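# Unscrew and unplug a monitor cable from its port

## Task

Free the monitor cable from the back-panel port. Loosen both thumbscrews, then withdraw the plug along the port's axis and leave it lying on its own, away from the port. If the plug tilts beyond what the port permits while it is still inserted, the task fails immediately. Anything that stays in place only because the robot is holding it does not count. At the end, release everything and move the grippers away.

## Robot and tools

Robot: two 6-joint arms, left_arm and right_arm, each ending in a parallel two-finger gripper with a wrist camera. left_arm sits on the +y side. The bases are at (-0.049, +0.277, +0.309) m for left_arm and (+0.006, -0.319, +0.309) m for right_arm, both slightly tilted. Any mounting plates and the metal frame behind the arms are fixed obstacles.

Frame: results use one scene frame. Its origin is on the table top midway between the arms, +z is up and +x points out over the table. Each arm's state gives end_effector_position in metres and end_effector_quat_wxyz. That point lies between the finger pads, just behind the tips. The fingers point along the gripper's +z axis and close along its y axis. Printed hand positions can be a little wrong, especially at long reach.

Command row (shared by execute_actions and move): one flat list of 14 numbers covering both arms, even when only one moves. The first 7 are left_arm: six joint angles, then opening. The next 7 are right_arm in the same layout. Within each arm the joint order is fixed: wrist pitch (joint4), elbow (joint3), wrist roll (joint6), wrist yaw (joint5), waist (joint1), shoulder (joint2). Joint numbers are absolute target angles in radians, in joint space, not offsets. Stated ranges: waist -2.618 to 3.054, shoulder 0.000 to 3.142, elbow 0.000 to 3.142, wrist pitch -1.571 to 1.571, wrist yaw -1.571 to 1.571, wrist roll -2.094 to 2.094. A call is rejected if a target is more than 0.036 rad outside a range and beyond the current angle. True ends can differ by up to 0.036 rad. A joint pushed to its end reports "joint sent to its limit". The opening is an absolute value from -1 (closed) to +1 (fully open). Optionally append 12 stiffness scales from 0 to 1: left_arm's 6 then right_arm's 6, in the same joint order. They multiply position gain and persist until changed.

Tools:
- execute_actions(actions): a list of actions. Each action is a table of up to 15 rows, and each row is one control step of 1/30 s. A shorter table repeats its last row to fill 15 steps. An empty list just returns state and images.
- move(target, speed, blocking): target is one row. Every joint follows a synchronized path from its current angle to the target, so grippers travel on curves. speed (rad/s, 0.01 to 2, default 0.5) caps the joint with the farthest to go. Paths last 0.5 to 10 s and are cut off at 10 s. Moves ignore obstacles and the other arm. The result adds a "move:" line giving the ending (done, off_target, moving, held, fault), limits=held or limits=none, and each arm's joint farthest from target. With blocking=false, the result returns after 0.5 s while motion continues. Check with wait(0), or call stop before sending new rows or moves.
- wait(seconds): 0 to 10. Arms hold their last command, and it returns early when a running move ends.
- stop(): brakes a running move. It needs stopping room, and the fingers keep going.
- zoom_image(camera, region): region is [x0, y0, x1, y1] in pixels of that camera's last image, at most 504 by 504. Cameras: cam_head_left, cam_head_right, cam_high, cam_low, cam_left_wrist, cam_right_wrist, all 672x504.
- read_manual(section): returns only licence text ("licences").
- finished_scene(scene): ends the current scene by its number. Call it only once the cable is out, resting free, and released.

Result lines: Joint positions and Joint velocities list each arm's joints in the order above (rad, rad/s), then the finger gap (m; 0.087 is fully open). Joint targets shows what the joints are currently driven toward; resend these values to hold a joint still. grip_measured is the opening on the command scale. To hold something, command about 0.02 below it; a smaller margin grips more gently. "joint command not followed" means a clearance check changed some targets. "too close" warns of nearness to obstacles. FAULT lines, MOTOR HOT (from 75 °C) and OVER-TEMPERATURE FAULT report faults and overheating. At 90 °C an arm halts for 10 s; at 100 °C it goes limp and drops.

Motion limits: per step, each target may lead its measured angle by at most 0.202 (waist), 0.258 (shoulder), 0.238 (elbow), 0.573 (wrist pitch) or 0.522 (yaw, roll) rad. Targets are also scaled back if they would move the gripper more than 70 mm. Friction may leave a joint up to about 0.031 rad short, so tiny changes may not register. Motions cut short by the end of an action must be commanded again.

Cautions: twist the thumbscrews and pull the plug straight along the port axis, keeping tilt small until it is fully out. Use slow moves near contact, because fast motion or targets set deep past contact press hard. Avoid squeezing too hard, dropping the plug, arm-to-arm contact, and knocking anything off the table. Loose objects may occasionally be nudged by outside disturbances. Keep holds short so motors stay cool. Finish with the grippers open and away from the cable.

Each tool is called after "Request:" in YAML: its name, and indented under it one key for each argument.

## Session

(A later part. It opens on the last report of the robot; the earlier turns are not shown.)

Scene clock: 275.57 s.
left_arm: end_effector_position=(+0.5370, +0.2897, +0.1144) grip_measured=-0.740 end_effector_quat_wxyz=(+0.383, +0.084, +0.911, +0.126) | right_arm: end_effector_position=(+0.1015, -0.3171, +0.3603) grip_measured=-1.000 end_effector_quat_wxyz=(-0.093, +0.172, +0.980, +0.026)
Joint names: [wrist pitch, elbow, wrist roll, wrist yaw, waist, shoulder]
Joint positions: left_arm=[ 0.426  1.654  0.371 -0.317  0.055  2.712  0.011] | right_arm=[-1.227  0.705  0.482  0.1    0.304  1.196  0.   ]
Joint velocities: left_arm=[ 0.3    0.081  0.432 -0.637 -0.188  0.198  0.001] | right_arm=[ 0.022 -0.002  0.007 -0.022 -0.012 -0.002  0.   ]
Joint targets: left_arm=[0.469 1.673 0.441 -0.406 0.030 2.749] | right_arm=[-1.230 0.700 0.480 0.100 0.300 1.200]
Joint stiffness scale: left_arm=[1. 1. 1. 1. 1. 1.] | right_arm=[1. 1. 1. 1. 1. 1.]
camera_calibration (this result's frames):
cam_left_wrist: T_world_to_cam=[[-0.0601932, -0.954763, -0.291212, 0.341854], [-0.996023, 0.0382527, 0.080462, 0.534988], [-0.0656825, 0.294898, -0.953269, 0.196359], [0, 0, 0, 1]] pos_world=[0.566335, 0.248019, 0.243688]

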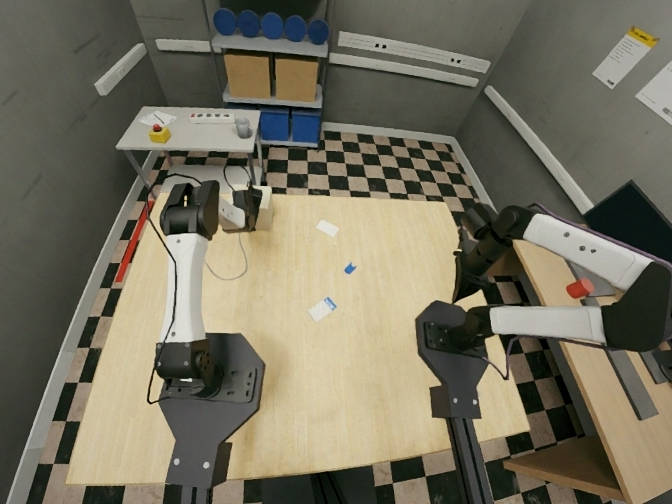

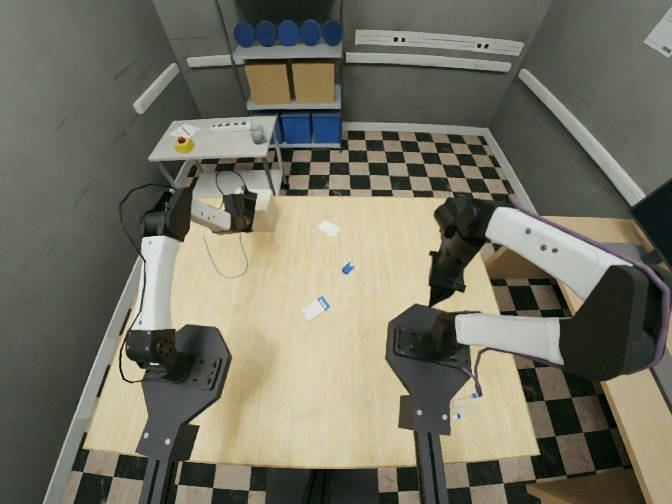

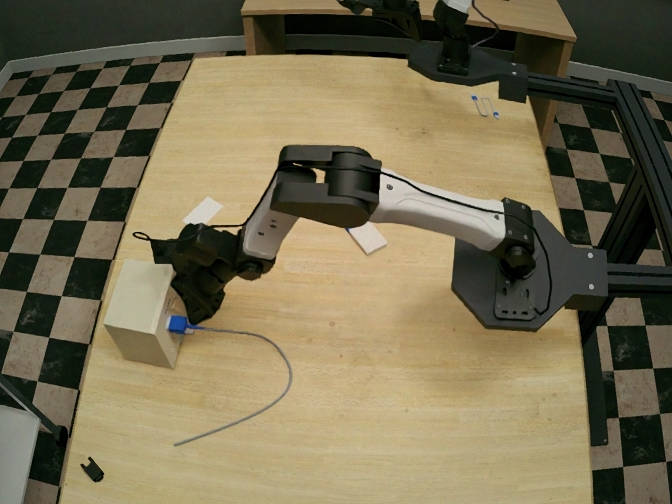

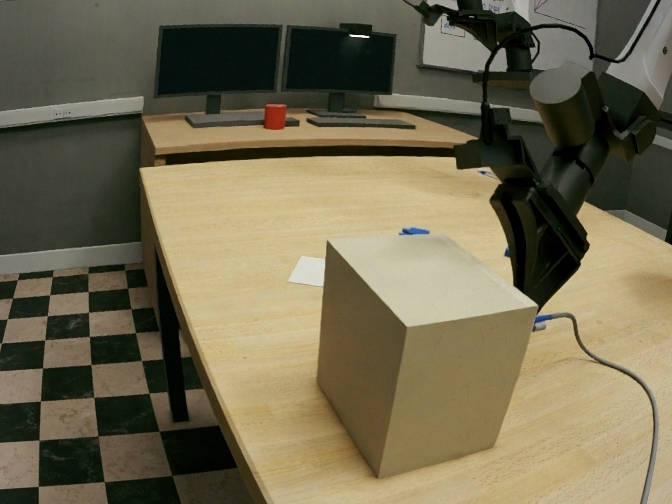

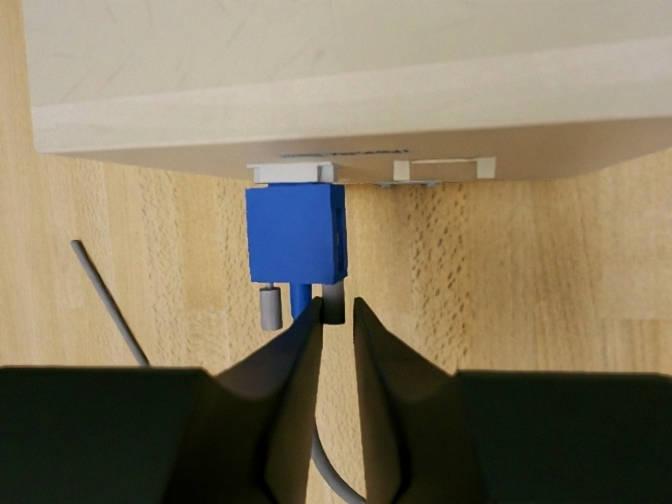

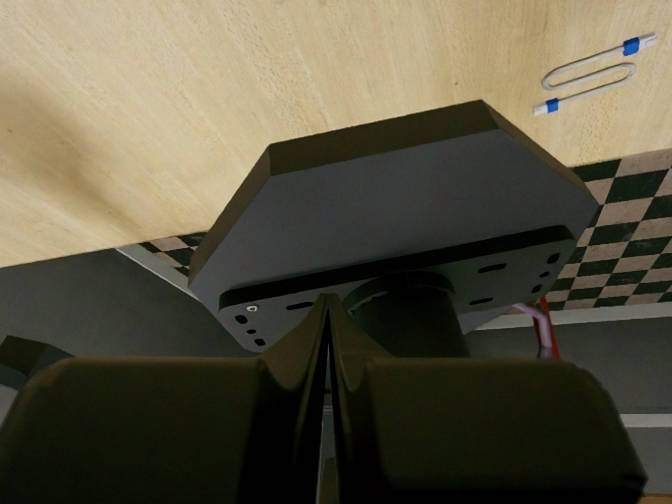

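Request:
execute_actions:
  actions:
    - [[0.485,1.676,0.469,-0.44,0.0233,2.7575,-0.74,-1.23,0.7,0.48,0.1,0.3,1.2,-1],[0.498,1.679,0.488,-0.461,0.0166,2.766,-0.74,-1.23,0.7,0.48,0.1,0.3,1.2,-1],[0.511,1.683,0.507,-0.483,0.01,2.7746,-0.74,-1.23,0.7,0.48,0.1,0.3,1.2,-1],[0.525,1.688,0.527,-0.504,0.0035,2.784,-0.74,-1.23,0.7,0.48,0.1,0.3,1.2,-1],[0.539,1.6926,0.547,-0.525,-0.003,2.7936,-0.74,-1.23,0.7,0.48,0.1,0.3,1.2,-1],[0.553,1.698,0.568,-0.546,-0.009,2.804,-0.74,-1.23,0.7,0.48,0.1,0.3,1.2,-1],[0.568,1.7035,0.589,-0.566,-0.015,2.8143,-0.74,-1.23,0.7,0.48,0.1,0.3,1.2,-1],[0.583,1.71,0.61,-0.587,-0.021,2.8254,-0.74,-1.23,0.7,0.48,0.1,0.3,1.2,-1],[0.599,1.716,0.633,-0.607,-0.027,2.8368,-0.74,-1.23,0.7,0.48,0.1,0.3,1.2,-1],[0.615,1.723,0.655,-0.627,-0.0326,2.849,-0.74,-1.23,0.7,0.48,0.1,0.3,1.2,-1],[0.632,1.7306,0.678,-0.646,-0.038,2.861,-0.74,-1.23,0.7,0.48,0.1,0.3,1.2,-1],[0.649,1.7384,0.701,-0.666,-0.0437,2.874,-0.74,-1.23,0.7,0.48,0.1,0.3,1.2,-1],[0.666,1.7466,0.725,-0.685,-0.049,2.887,-0.74,-1.23,0.7,0.48,0.1,0.3,1.2,-1],[0.683,1.755,0.749,-0.704,-0.054,2.901,-0.74,-1.23,0.7,0.48,0.1,0.3,1.2,-1],[0.697,1.764,0.762,-0.713,-0.059,2.915,-0.74,-1.23,0.7,0.48,0.1,0.3,1.2,-1]]
    - [[0.697,1.764,0.762,-0.713,-0.059,2.915,-0.74,-1.23,0.7,0.48,0.1,0.3,1.2,-1]]

Request:
zoom_image:
  camera: "cam_left_wrist"
  region: [220,150,440,370]

Scene clock: 280.77 s.
left_arm: end_effector_position=(+0.5366, +0.2907, +0.1122) grip_measured=-0.740 end_effector_quat_wxyz=(+0.366, +0.166, +0.851, +0.338) | right_arm: end_effector_position=(+0.1015, -0.3171, +0.3603) grip_measured=-1.000 end_effector_quat_wxyz=(-0.093, +0.172, +0.980, +0.026)
Joint names: [wrist pitch, elbow, wrist roll, wrist yaw, waist, shoulder]
Joint positions: left_arm=[ 0.688  1.749  0.739 -0.695 -0.051  2.897  0.011] | right_arm=[-1.227  0.705  0.482  0.1    0.304  1.196  0.   ]
Joint velocities: left_arm=[-0.066  0.002 -0.022 -0.022  0.012  0.012  0.   ] | right_arm=[-0.007  0.012 -0.022 -0.007 -0.002  0.012  0.   ]
Joint targets: left_arm=[0.697 1.764 0.762 -0.713 -0.059 2.915] | right_arm=[-1.230 0.700 0.480 0.100 0.300 1.200]
Joint stiffness scale: left_arm=[1. 1. 1. 1. 1. 1.] | right_arm=[1. 1. 1. 1. 1. 1.]
camera_calibration (this result's frames):
cam_left_wrist: T_world_to_cam=[[-0.0394958, -0.718075, -0.694844, 0.307545], [-0.998291, -0.0016173, 0.0584155, 0.549971], [-0.0430704, 0.695964, -0.716784, 0.0386032], [0, 0, 0, 1]] pos_world=[0.562841, 0.194863, 0.209239]

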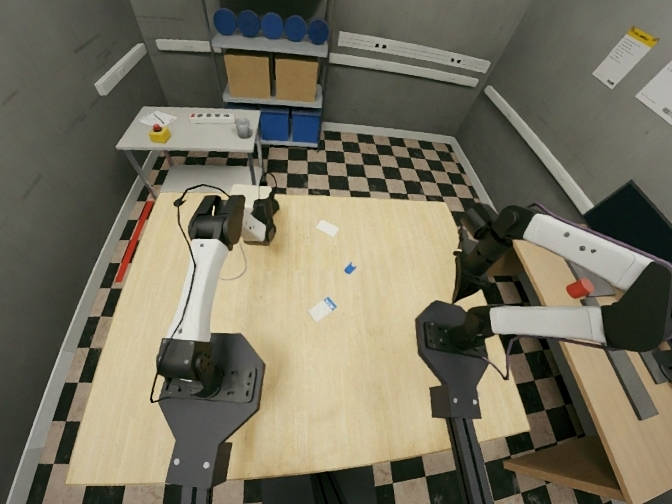

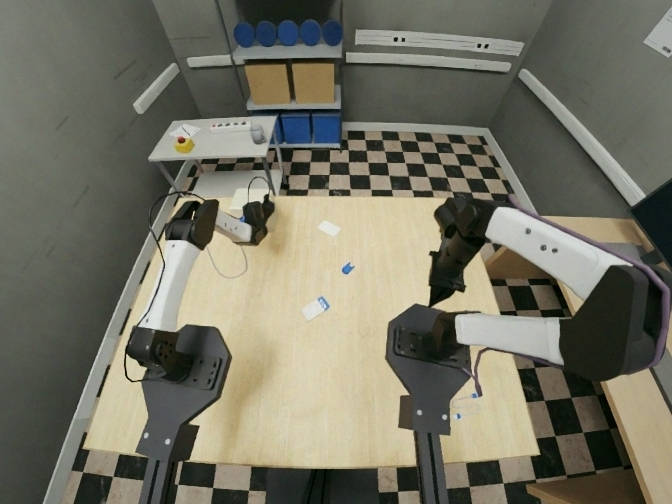

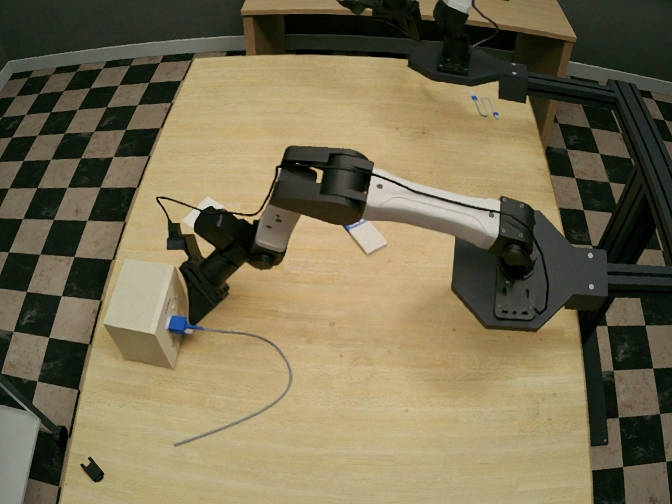

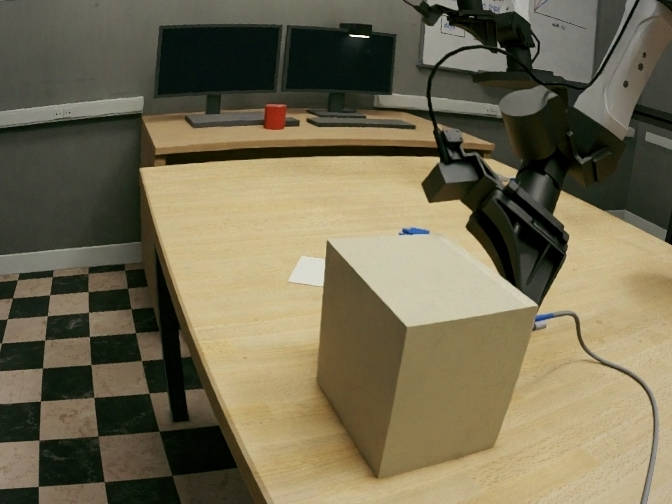

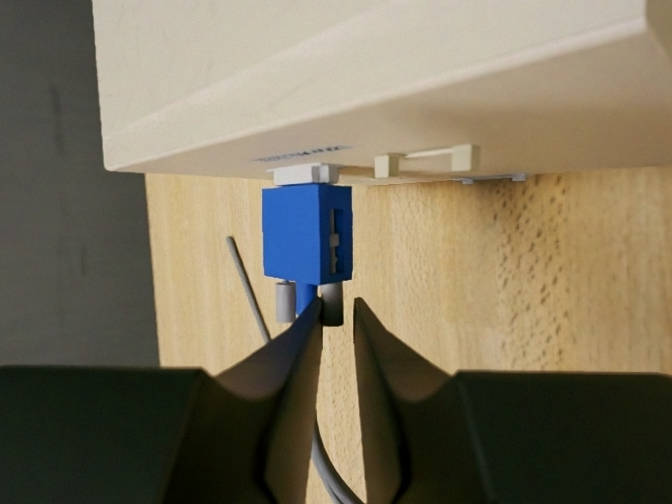

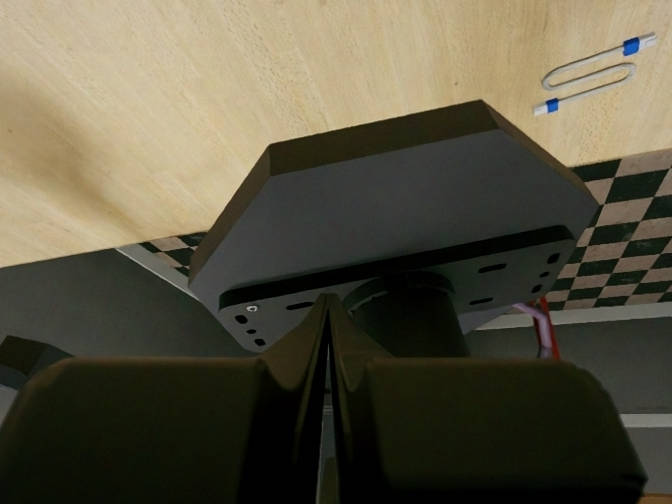

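Region (220, 150, 440, 370) of cam_left_wrist's 672x504 image, scaled by 2.291, with more detail than that image has.

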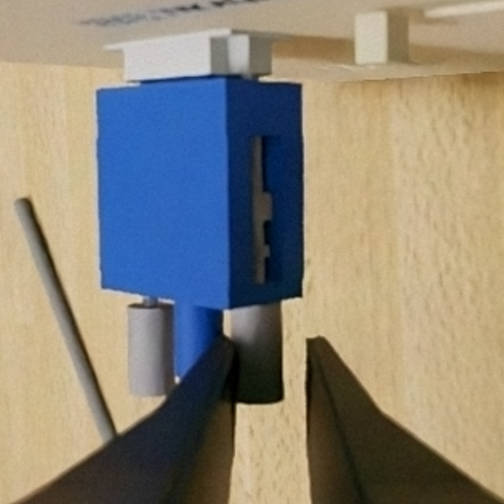

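Request:
execute_actions:
  actions:
    - [[0.67,1.73,0.74,-0.70,-0.05,2.88,-0.74,-1.23,0.7,0.48,0.1,0.3,1.2,-1],[0.65,1.718,0.72,-0.68,-0.042,2.865,-0.74,-1.23,0.7,0.48,0.1,0.3,1.2,-1],[0.633,1.71,0.701,-0.66,-0.036,2.856,-0.74,-1.23,0.7,0.48,0.1,0.3,1.2,-1],[0.633,1.71,0.701,-0.651,-0.034,2.856,-0.74,-1.23,0.7,0.48,0.1,0.3,1.2,-1]]

Request:
zoom_image:
  camera: "cam_left_wrist"
  region: [220,150,440,370]

Scene clock: 281.97 s.
left_arm: end_effector_position=(+0.5367, +0.2907, +0.1134) grip_measured=-0.740 end_effector_quat_wxyz=(+0.368, +0.161, +0.859, +0.317) | right_arm: end_effector_position=(+0.1015, -0.3171, +0.3603) grip_measured=-1.000 end_effector_quat_wxyz=(-0.093, +0.172, +0.980, +0.026)
Joint names: [wrist pitch, elbow, wrist roll, wrist yaw, waist, shoulder]
Joint positions: left_arm=[ 0.651  1.729  0.698 -0.66  -0.043  2.867  0.011] | right_arm=[-1.227  0.705  0.482  0.1    0.304  1.196  0.   ]
Joint velocities: left_arm=[-0.022 -0.007  0.022  0.007 -0.022 -0.007 -0.   ] | right_arm=[-0.007  0.002  0.007  0.022  0.007  0.002  0.   ]
Joint targets: left_arm=[0.633 1.710 0.701 -0.651 -0.034 2.856] | right_arm=[-1.230 0.700 0.480 0.100 0.300 1.200]
Joint stiffness scale: left_arm=[1. 1. 1. 1. 1. 1.] | right_arm=[1. 1. 1. 1. 1. 1.]
camera_calibration (this result's frames):
cam_left_wrist: T_world_to_cam=[[-0.0476983, -0.748399, -0.661532, 0.317774], [-0.997888, 0.00646, 0.0646423, 0.546704], [-0.0441047, 0.663218, -0.747126, 0.0530638], [0, 0, 0, 1]] pos_world=[0.563046, 0.199097, 0.214523]

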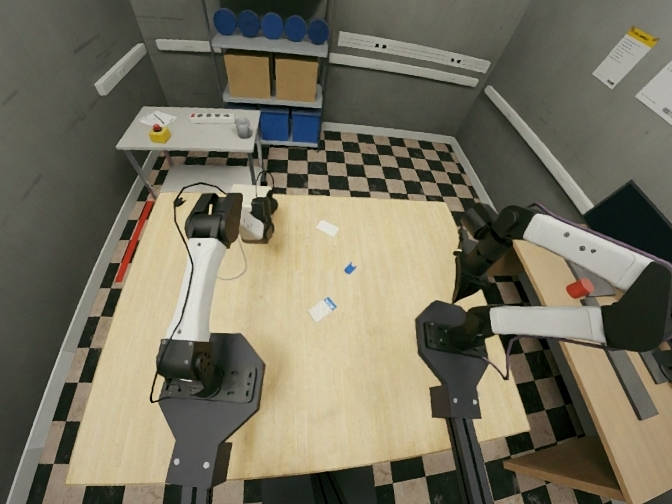

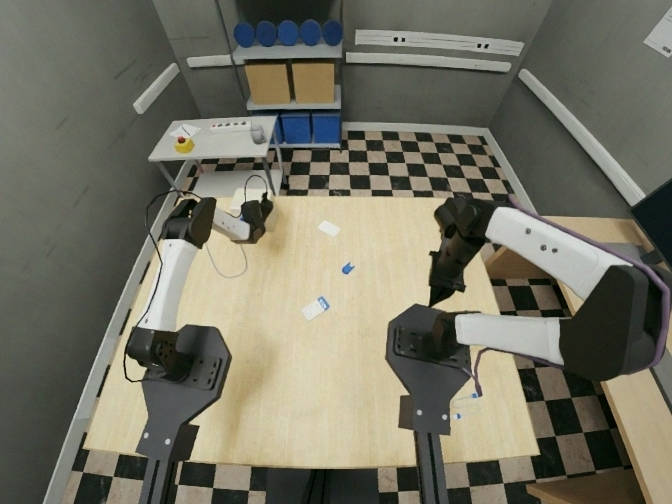

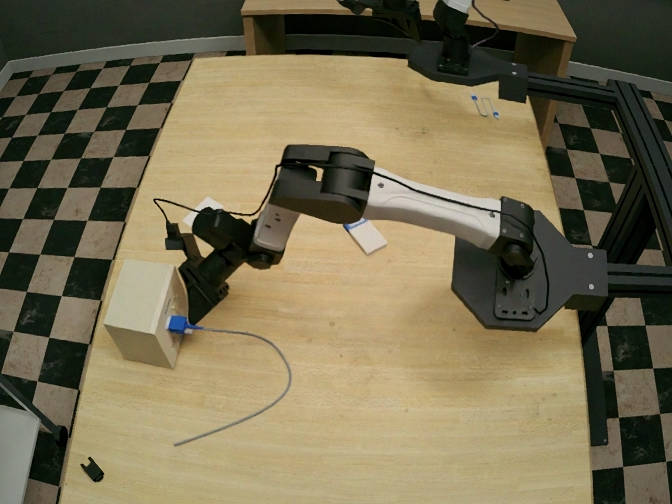

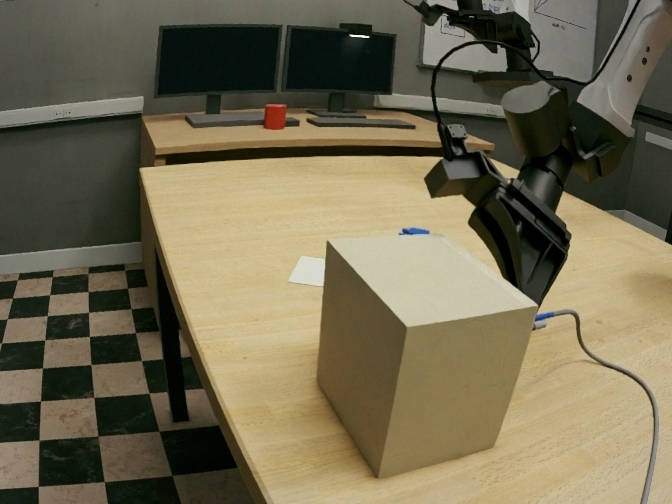

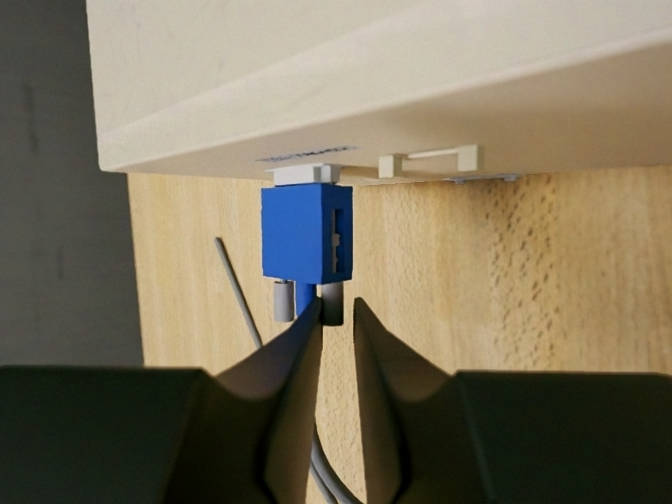

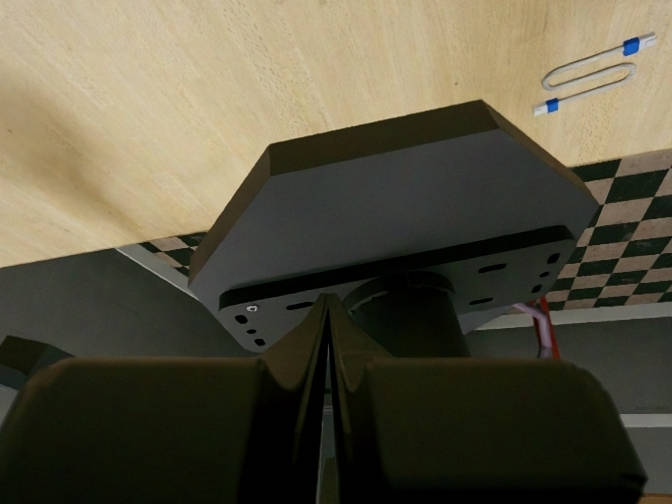

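Region (220, 150, 440, 370) of cam_left_wrist's 672x504 image, scaled by 2.291, with more detail than that image has.

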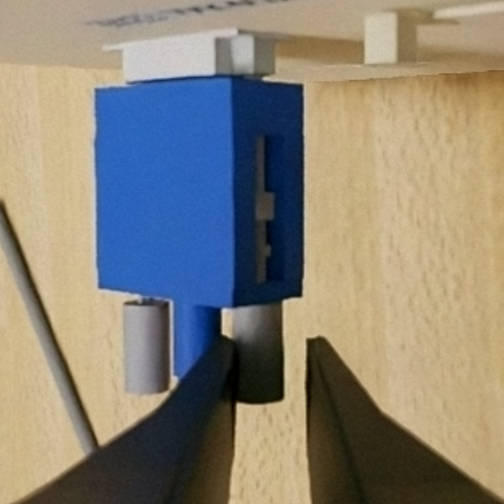

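Request:
execute_actions:
  actions:
    - [[0.633,1.71,0.72,-0.69,-0.034,2.856,-0.74,-1.23,0.7,0.48,0.1,0.3,1.2,-1],[0.633,1.71,0.72,-0.69,-0.034,2.856,-0.74,-1.23,0.7,0.48,0.1,0.3,1.2,-1],[0.633,1.71,0.72,-0.69,-0.034,2.856,-0.74,-1.23,0.7,0.48,0.1,0.3,1.2,-1],[0.633,1.71,0.72,-0.69,-0.034,2.856,-0.74,-1.23,0.7,0.48,0.1,0.3,1.2,-1],[0.633,1.71,0.72,-0.69,-0.034,2.856,-0.74,-1.23,0.7,0.48,0.1,0.3,1.2,-1],[0.633,1.71,0.72,-0.69,-0.034,2.856,-0.74,-1.23,0.7,0.48,0.1,0.3,1.2,-1],[0.633,1.71,0.72,-0.69,-0.034,2.856,-0.78,-1.23,0.7,0.48,0.1,0.3,1.2,-1],[0.633,1.71,0.72,-0.69,-0.034,2.856,-0.81,-1.23,0.7,0.48,0.1,0.3,1.2,-1],[0.633,1.71,0.72,-0.69,-0.034,2.856,-0.84,-1.23,0.7,0.48,0.1,0.3,1.2,-1],[0.633,1.71,0.72,-0.69,-0.034,2.856,-0.87,-1.23,0.7,0.48,0.1,0.3,1.2,-1],[0.633,1.71,0.72,-0.69,-0.034,2.856,-0.9,-1.23,0.7,0.48,0.1,0.3,1.2,-1]]

Request:
zoom_image:
  camera: "cam_left_wrist"
  region: [220,150,440,370]

Scene clock: 283.27 s.
left_arm: end_effector_position=(+0.5366, +0.2921, +0.1147) grip_measured=-0.851 end_effector_quat_wxyz=(+0.366, +0.162, +0.858, +0.321) | right_arm: end_effector_position=(+0.1015, -0.3171, +0.3603) grip_measured=-1.000 end_effector_quat_wxyz=(-0.093, +0.172, +0.980, +0.026)
Joint names: [wrist pitch, elbow, wrist roll, wrist yaw, waist, shoulder]
Joint positions: left_arm=[ 0.65   1.729  0.705 -0.665 -0.043  2.866  0.007] | right_arm=[-1.227  0.705  0.482  0.1    0.304  1.196  0.   ]
Joint velocities: left_arm=[ 0.007 -0.002 -0.022 -0.007 -0.007 -0.002 -0.   ] | right_arm=[-0.007 -0.002  0.007 -0.037 -0.012  0.007  0.   ]
Joint targets: left_arm=[0.633 1.710 0.720 -0.690 -0.034 2.856] | right_arm=[-1.230 0.700 0.480 0.100 0.300 1.200]
Joint stiffness scale: left_arm=[1. 1. 1. 1. 1. 1.] | right_arm=[1. 1. 1. 1. 1. 1.]
camera_calibration (this result's frames):
cam_left_wrist: T_world_to_cam=[[-0.0482618, -0.742938, -0.667618, 0.319109], [-0.997726, 0.00437611, 0.0672553, 0.54677], [-0.047045, 0.669346, -0.74146, 0.0522626], [0, 0, 0, 1]] pos_world=[0.563387, 0.199704, 0.215021]

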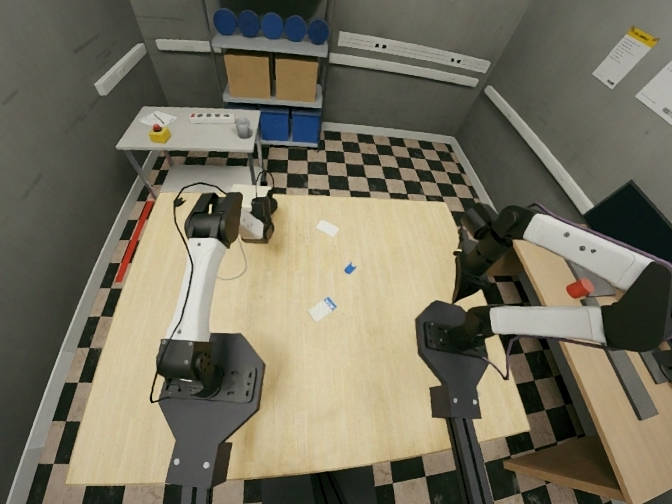

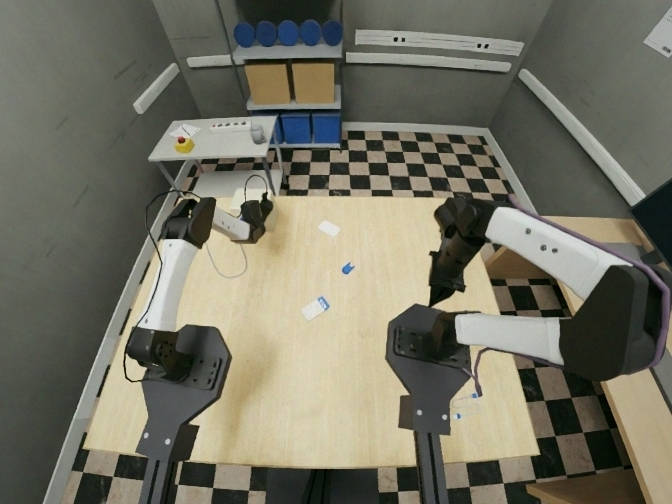

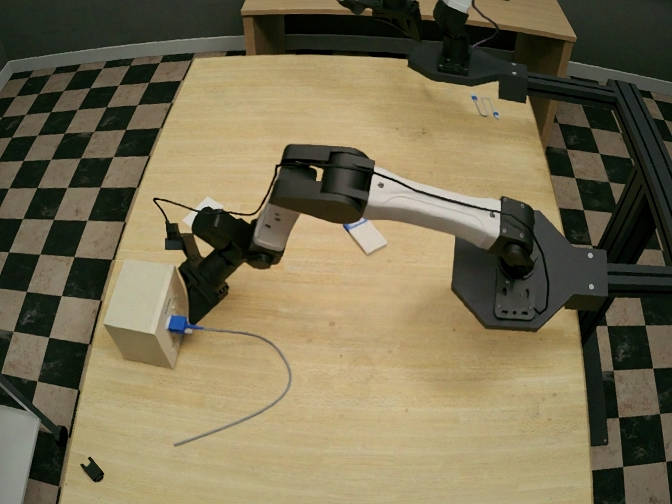

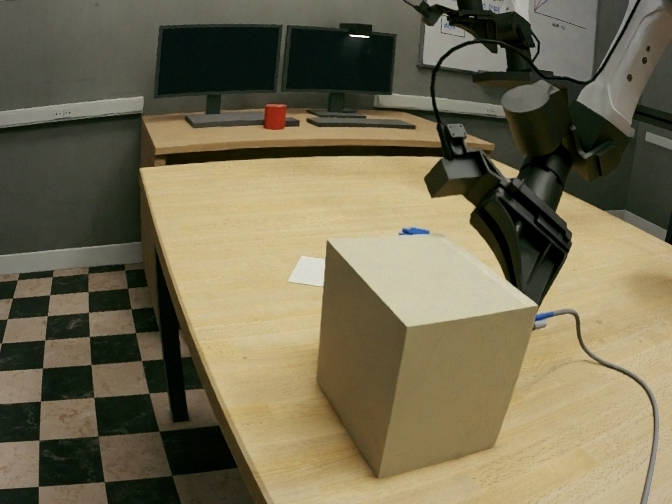

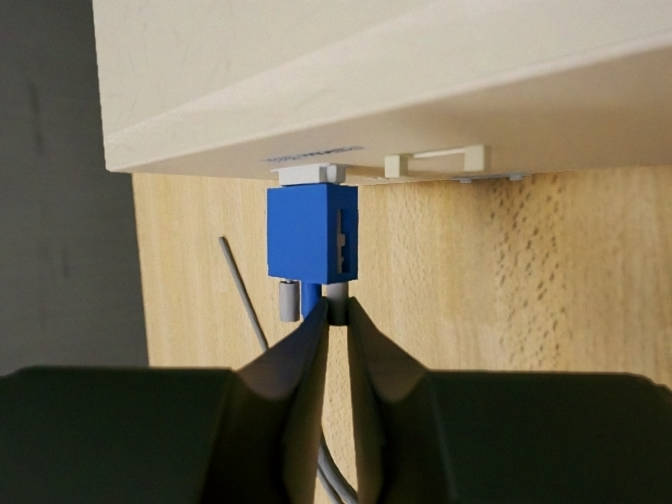

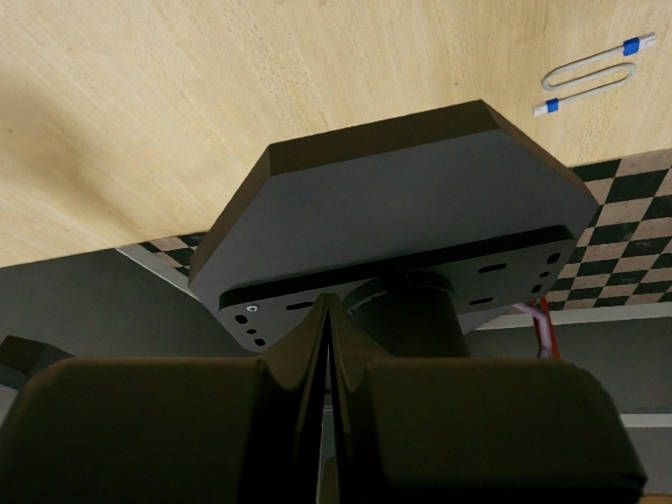

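Region (220, 150, 440, 370) of cam_left_wrist's 672x504 image, scaled by 2.291, with more detail than that image has.

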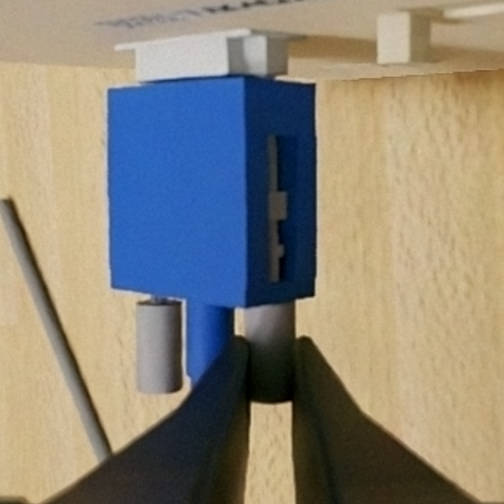

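Request:
execute_actions:
  actions:
    - [[0.612,1.702,0.678,-0.627,-0.029,2.843,-0.9,-1.23,0.7,0.48,0.1,0.3,1.2,-1],[0.595,1.694,0.655,-0.608,-0.023,2.83,-0.9,-1.23,0.7,0.48,0.1,0.3,1.2,-1],[0.579,1.687,0.632,-0.588,-0.018,2.818,-0.9,-1.23,0.7,0.48,0.1,0.3,1.2,-1],[0.563,1.68,0.609,-0.567,-0.012,2.806,-0.9,-1.23,0.7,0.48,0.1,0.3,1.2,-1],[0.548,1.674,0.587,-0.547,-0.006,2.795,-0.9,-1.23,0.7,0.48,0.1,0.3,1.2,-1],[0.533,1.667,0.566,-0.526,0,2.784,-0.9,-1.23,0.7,0.48,0.1,0.3,1.2,-1],[0.518,1.662,0.544,-0.505,0.006,2.774,-0.9,-1.23,0.7,0.48,0.1,0.3,1.2,-1],[0.504,1.657,0.523,-0.484,0.012,2.764,-0.9,-1.23,0.7,0.48,0.1,0.3,1.2,-1],[0.49,1.652,0.503,-0.463,0.0185,2.755,-0.9,-1.23,0.7,0.48,0.1,0.3,1.2,-1],[0.476,1.647,0.482,-0.441,0.025,2.746,-0.9,-1.23,0.7,0.48,0.1,0.3,1.2,-1],[0.464,1.644,0.463,-0.419,0.0316,2.737,-0.9,-1.23,0.7,0.48,0.1,0.3,1.2,-1],[0.451,1.64,0.444,-0.397,0.038,2.729,-0.9,-1.23,0.7,0.48,0.1,0.3,1.2,-1],[0.438,1.637,0.425,-0.375,0.045,2.721,-0.9,-1.23,0.7,0.48,0.1,0.3,1.2,-1],[0.426,1.635,0.407,-0.352,0.052,2.714,-0.9,-1.23,0.7,0.48,0.1,0.3,1.2,-1],[0.415,1.632,0.389,-0.329,0.059,2.707,-0.9,-1.23,0.7,0.48,0.1,0.3,1.2,-1]]
    - [[0.404,1.631,0.371,-0.307,0.066,2.701,-0.9,-1.23,0.7,0.48,0.1,0.3,1.2,-1],[0.393,1.629,0.354,-0.283,0.074,2.695,-0.9,-1.23,0.7,0.48,0.1,0.3,1.2,-1],[0.383,1.628,0.338,-0.26,0.081,2.69,-0.9,-1.23,0.7,0.48,0.1,0.3,1.2,-1],[0.372,1.628,0.321,-0.236,0.089,2.685,-0.9,-1.23,0.7,0.48,0.1,0.3,1.2,-1],[0.363,1.628,0.306,-0.212,0.096,2.68,-0.9,-1.23,0.7,0.48,0.1,0.3,1.2,-1],[0.354,1.645,0.291,-0.188,0.104,2.676,-0.9,-1.23,0.7,0.48,0.1,0.3,1.2,-1],[0.345,1.663,0.275,-0.164,0.112,2.672,-0.9,-1.23,0.7,0.48,0.1,0.3,1.2,-1],[0.336,1.664,0.261,-0.14,0.12,2.669,-0.9,-1.23,0.7,0.48,0.1,0.3,1.2,-1],[0.328,1.666,0.247,-0.115,0.1285,2.666,-0.9,-1.23,0.7,0.48,0.1,0.3,1.2,-1],[0.321,1.668,0.234,-0.09,0.137,2.664,-0.9,-1.23,0.7,0.48,0.1,0.3,1.2,-1],[0.313,1.67,0.221,-0.065,0.145,2.662,-0.9,-1.23,0.7,0.48,0.1,0.3,1.2,-1],[0.306,1.673,0.209,-0.04,0.154,2.66,-0.9,-1.23,0.7,0.48,0.1,0.3,1.2,-1],[0.302,1.676,0.203,-0.026,0.1625,2.659,-0.9,-1.23,0.7,0.48,0.1,0.3,1.2,-1]]
    - [[0.302,1.676,0.203,-0.026,0.1625,2.659,-0.9,-1.23,0.7,0.48,0.1,0.3,1.2,-1]]

Request:
zoom_image:
  camera: "cam_left_wrist"
  region: [220,150,440,370]

Scene clock: 288.13 s.
left_arm: end_effector_position=(+0.5373, +0.2932, +0.1150) grip_measured=-0.849 end_effector_quat_wxyz=(+0.384, +0.029, +0.923, -0.013) | right_arm: end_effector_position=(+0.1015, -0.3171, +0.3603) grip_measured=-1.000 end_effector_quat_wxyz=(-0.093, +0.172, +0.980, +0.026)
Joint names: [wrist pitch, elbow, wrist roll, wrist yaw, waist, shoulder]
Joint positions: left_arm=[ 0.324  1.661  0.21  -0.034  0.151  2.669  0.007] | right_arm=[-1.227  0.705  0.482  0.1    0.304  1.196  0.   ]
Joint velocities: left_arm=[-0.051  0.012 -0.007 -0.022  0.002 -0.012 -0.001] | right_arm=[-0.022  0.002  0.037  0.037 -0.027 -0.002  0.   ]
Joint targets: left_arm=[0.302 1.676 0.203 -0.026 0.162 2.659] | right_arm=[-1.230 0.700 0.480 0.100 0.300 1.200]
Joint stiffness scale: left_arm=[1. 1. 1. 1. 1. 1.] | right_arm=[1. 1. 1. 1. 1. 1.]
camera_calibration (this result's frames):
cam_left_wrist: T_world_to_cam=[[-0.0677477, -0.997691, 0.0047435, 0.328034], [-0.994299, 0.0679082, 0.0822033, 0.525212], [-0.0823356, 0.000852631, -0.996604, 0.296044], [0, 0, 0, 1]] pos_world=[0.568817, 0.291358, 0.250309]

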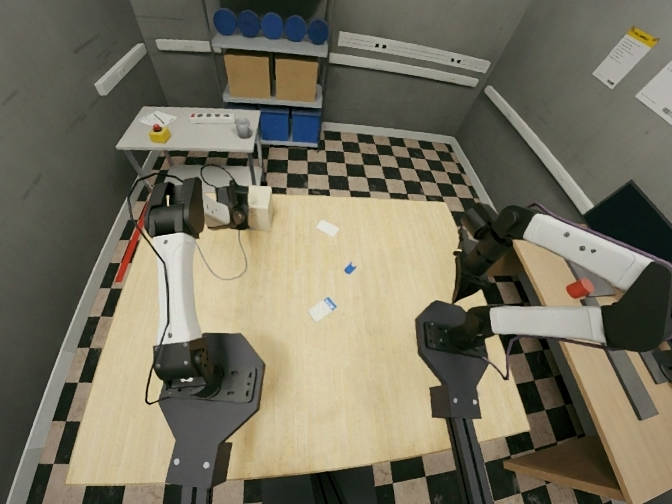

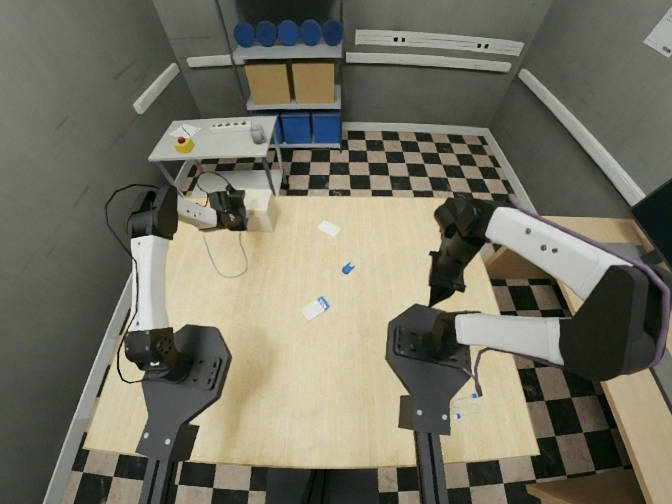

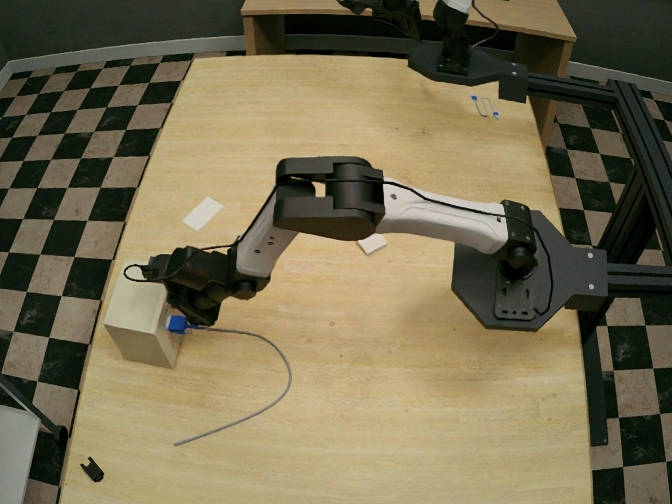

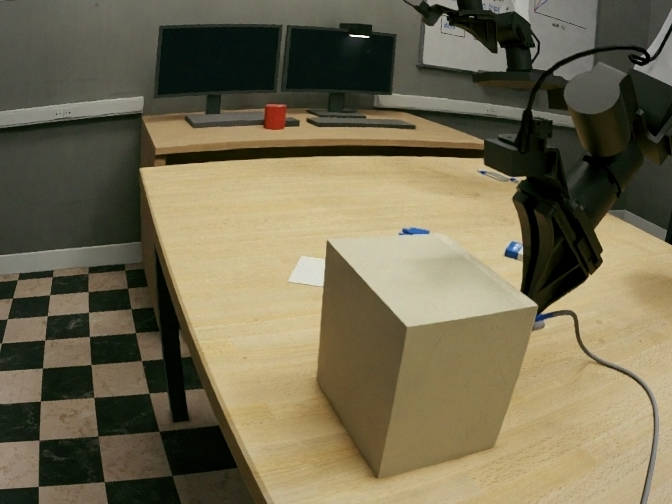

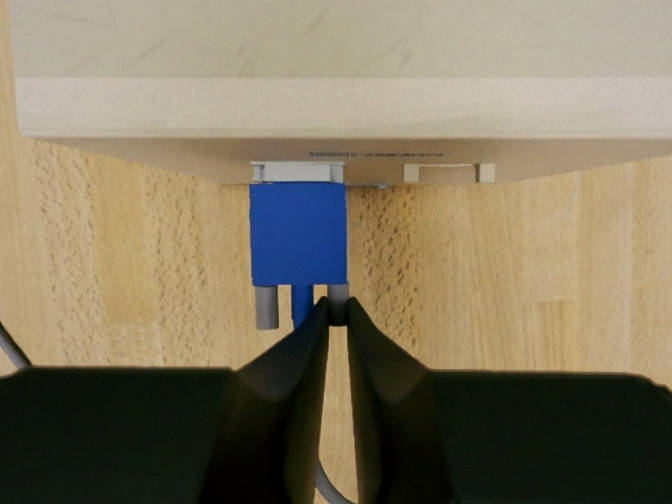

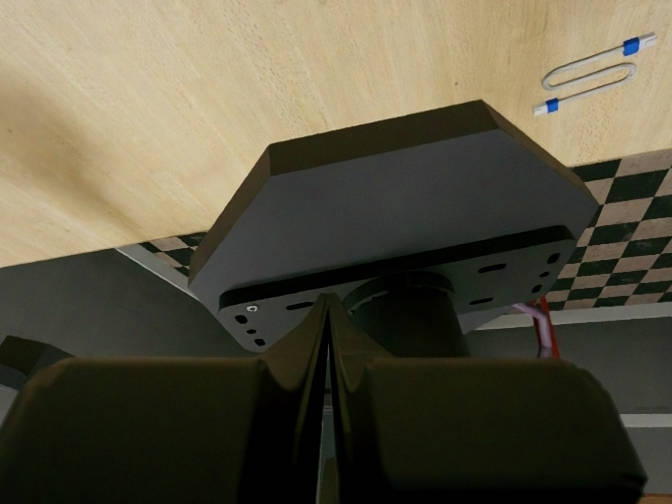

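Region (220, 150, 440, 370) of cam_left_wrist's 672x504 image, scaled by 2.291, with more detail than that image has.

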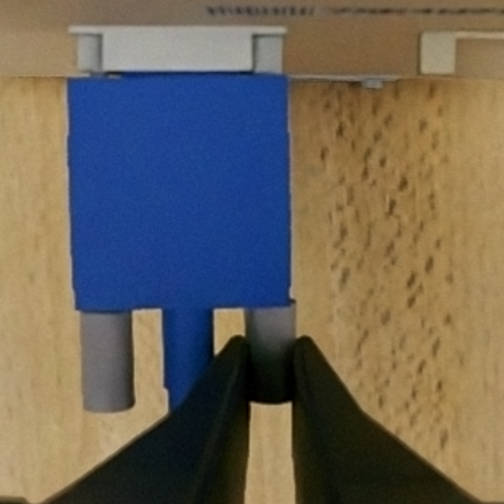

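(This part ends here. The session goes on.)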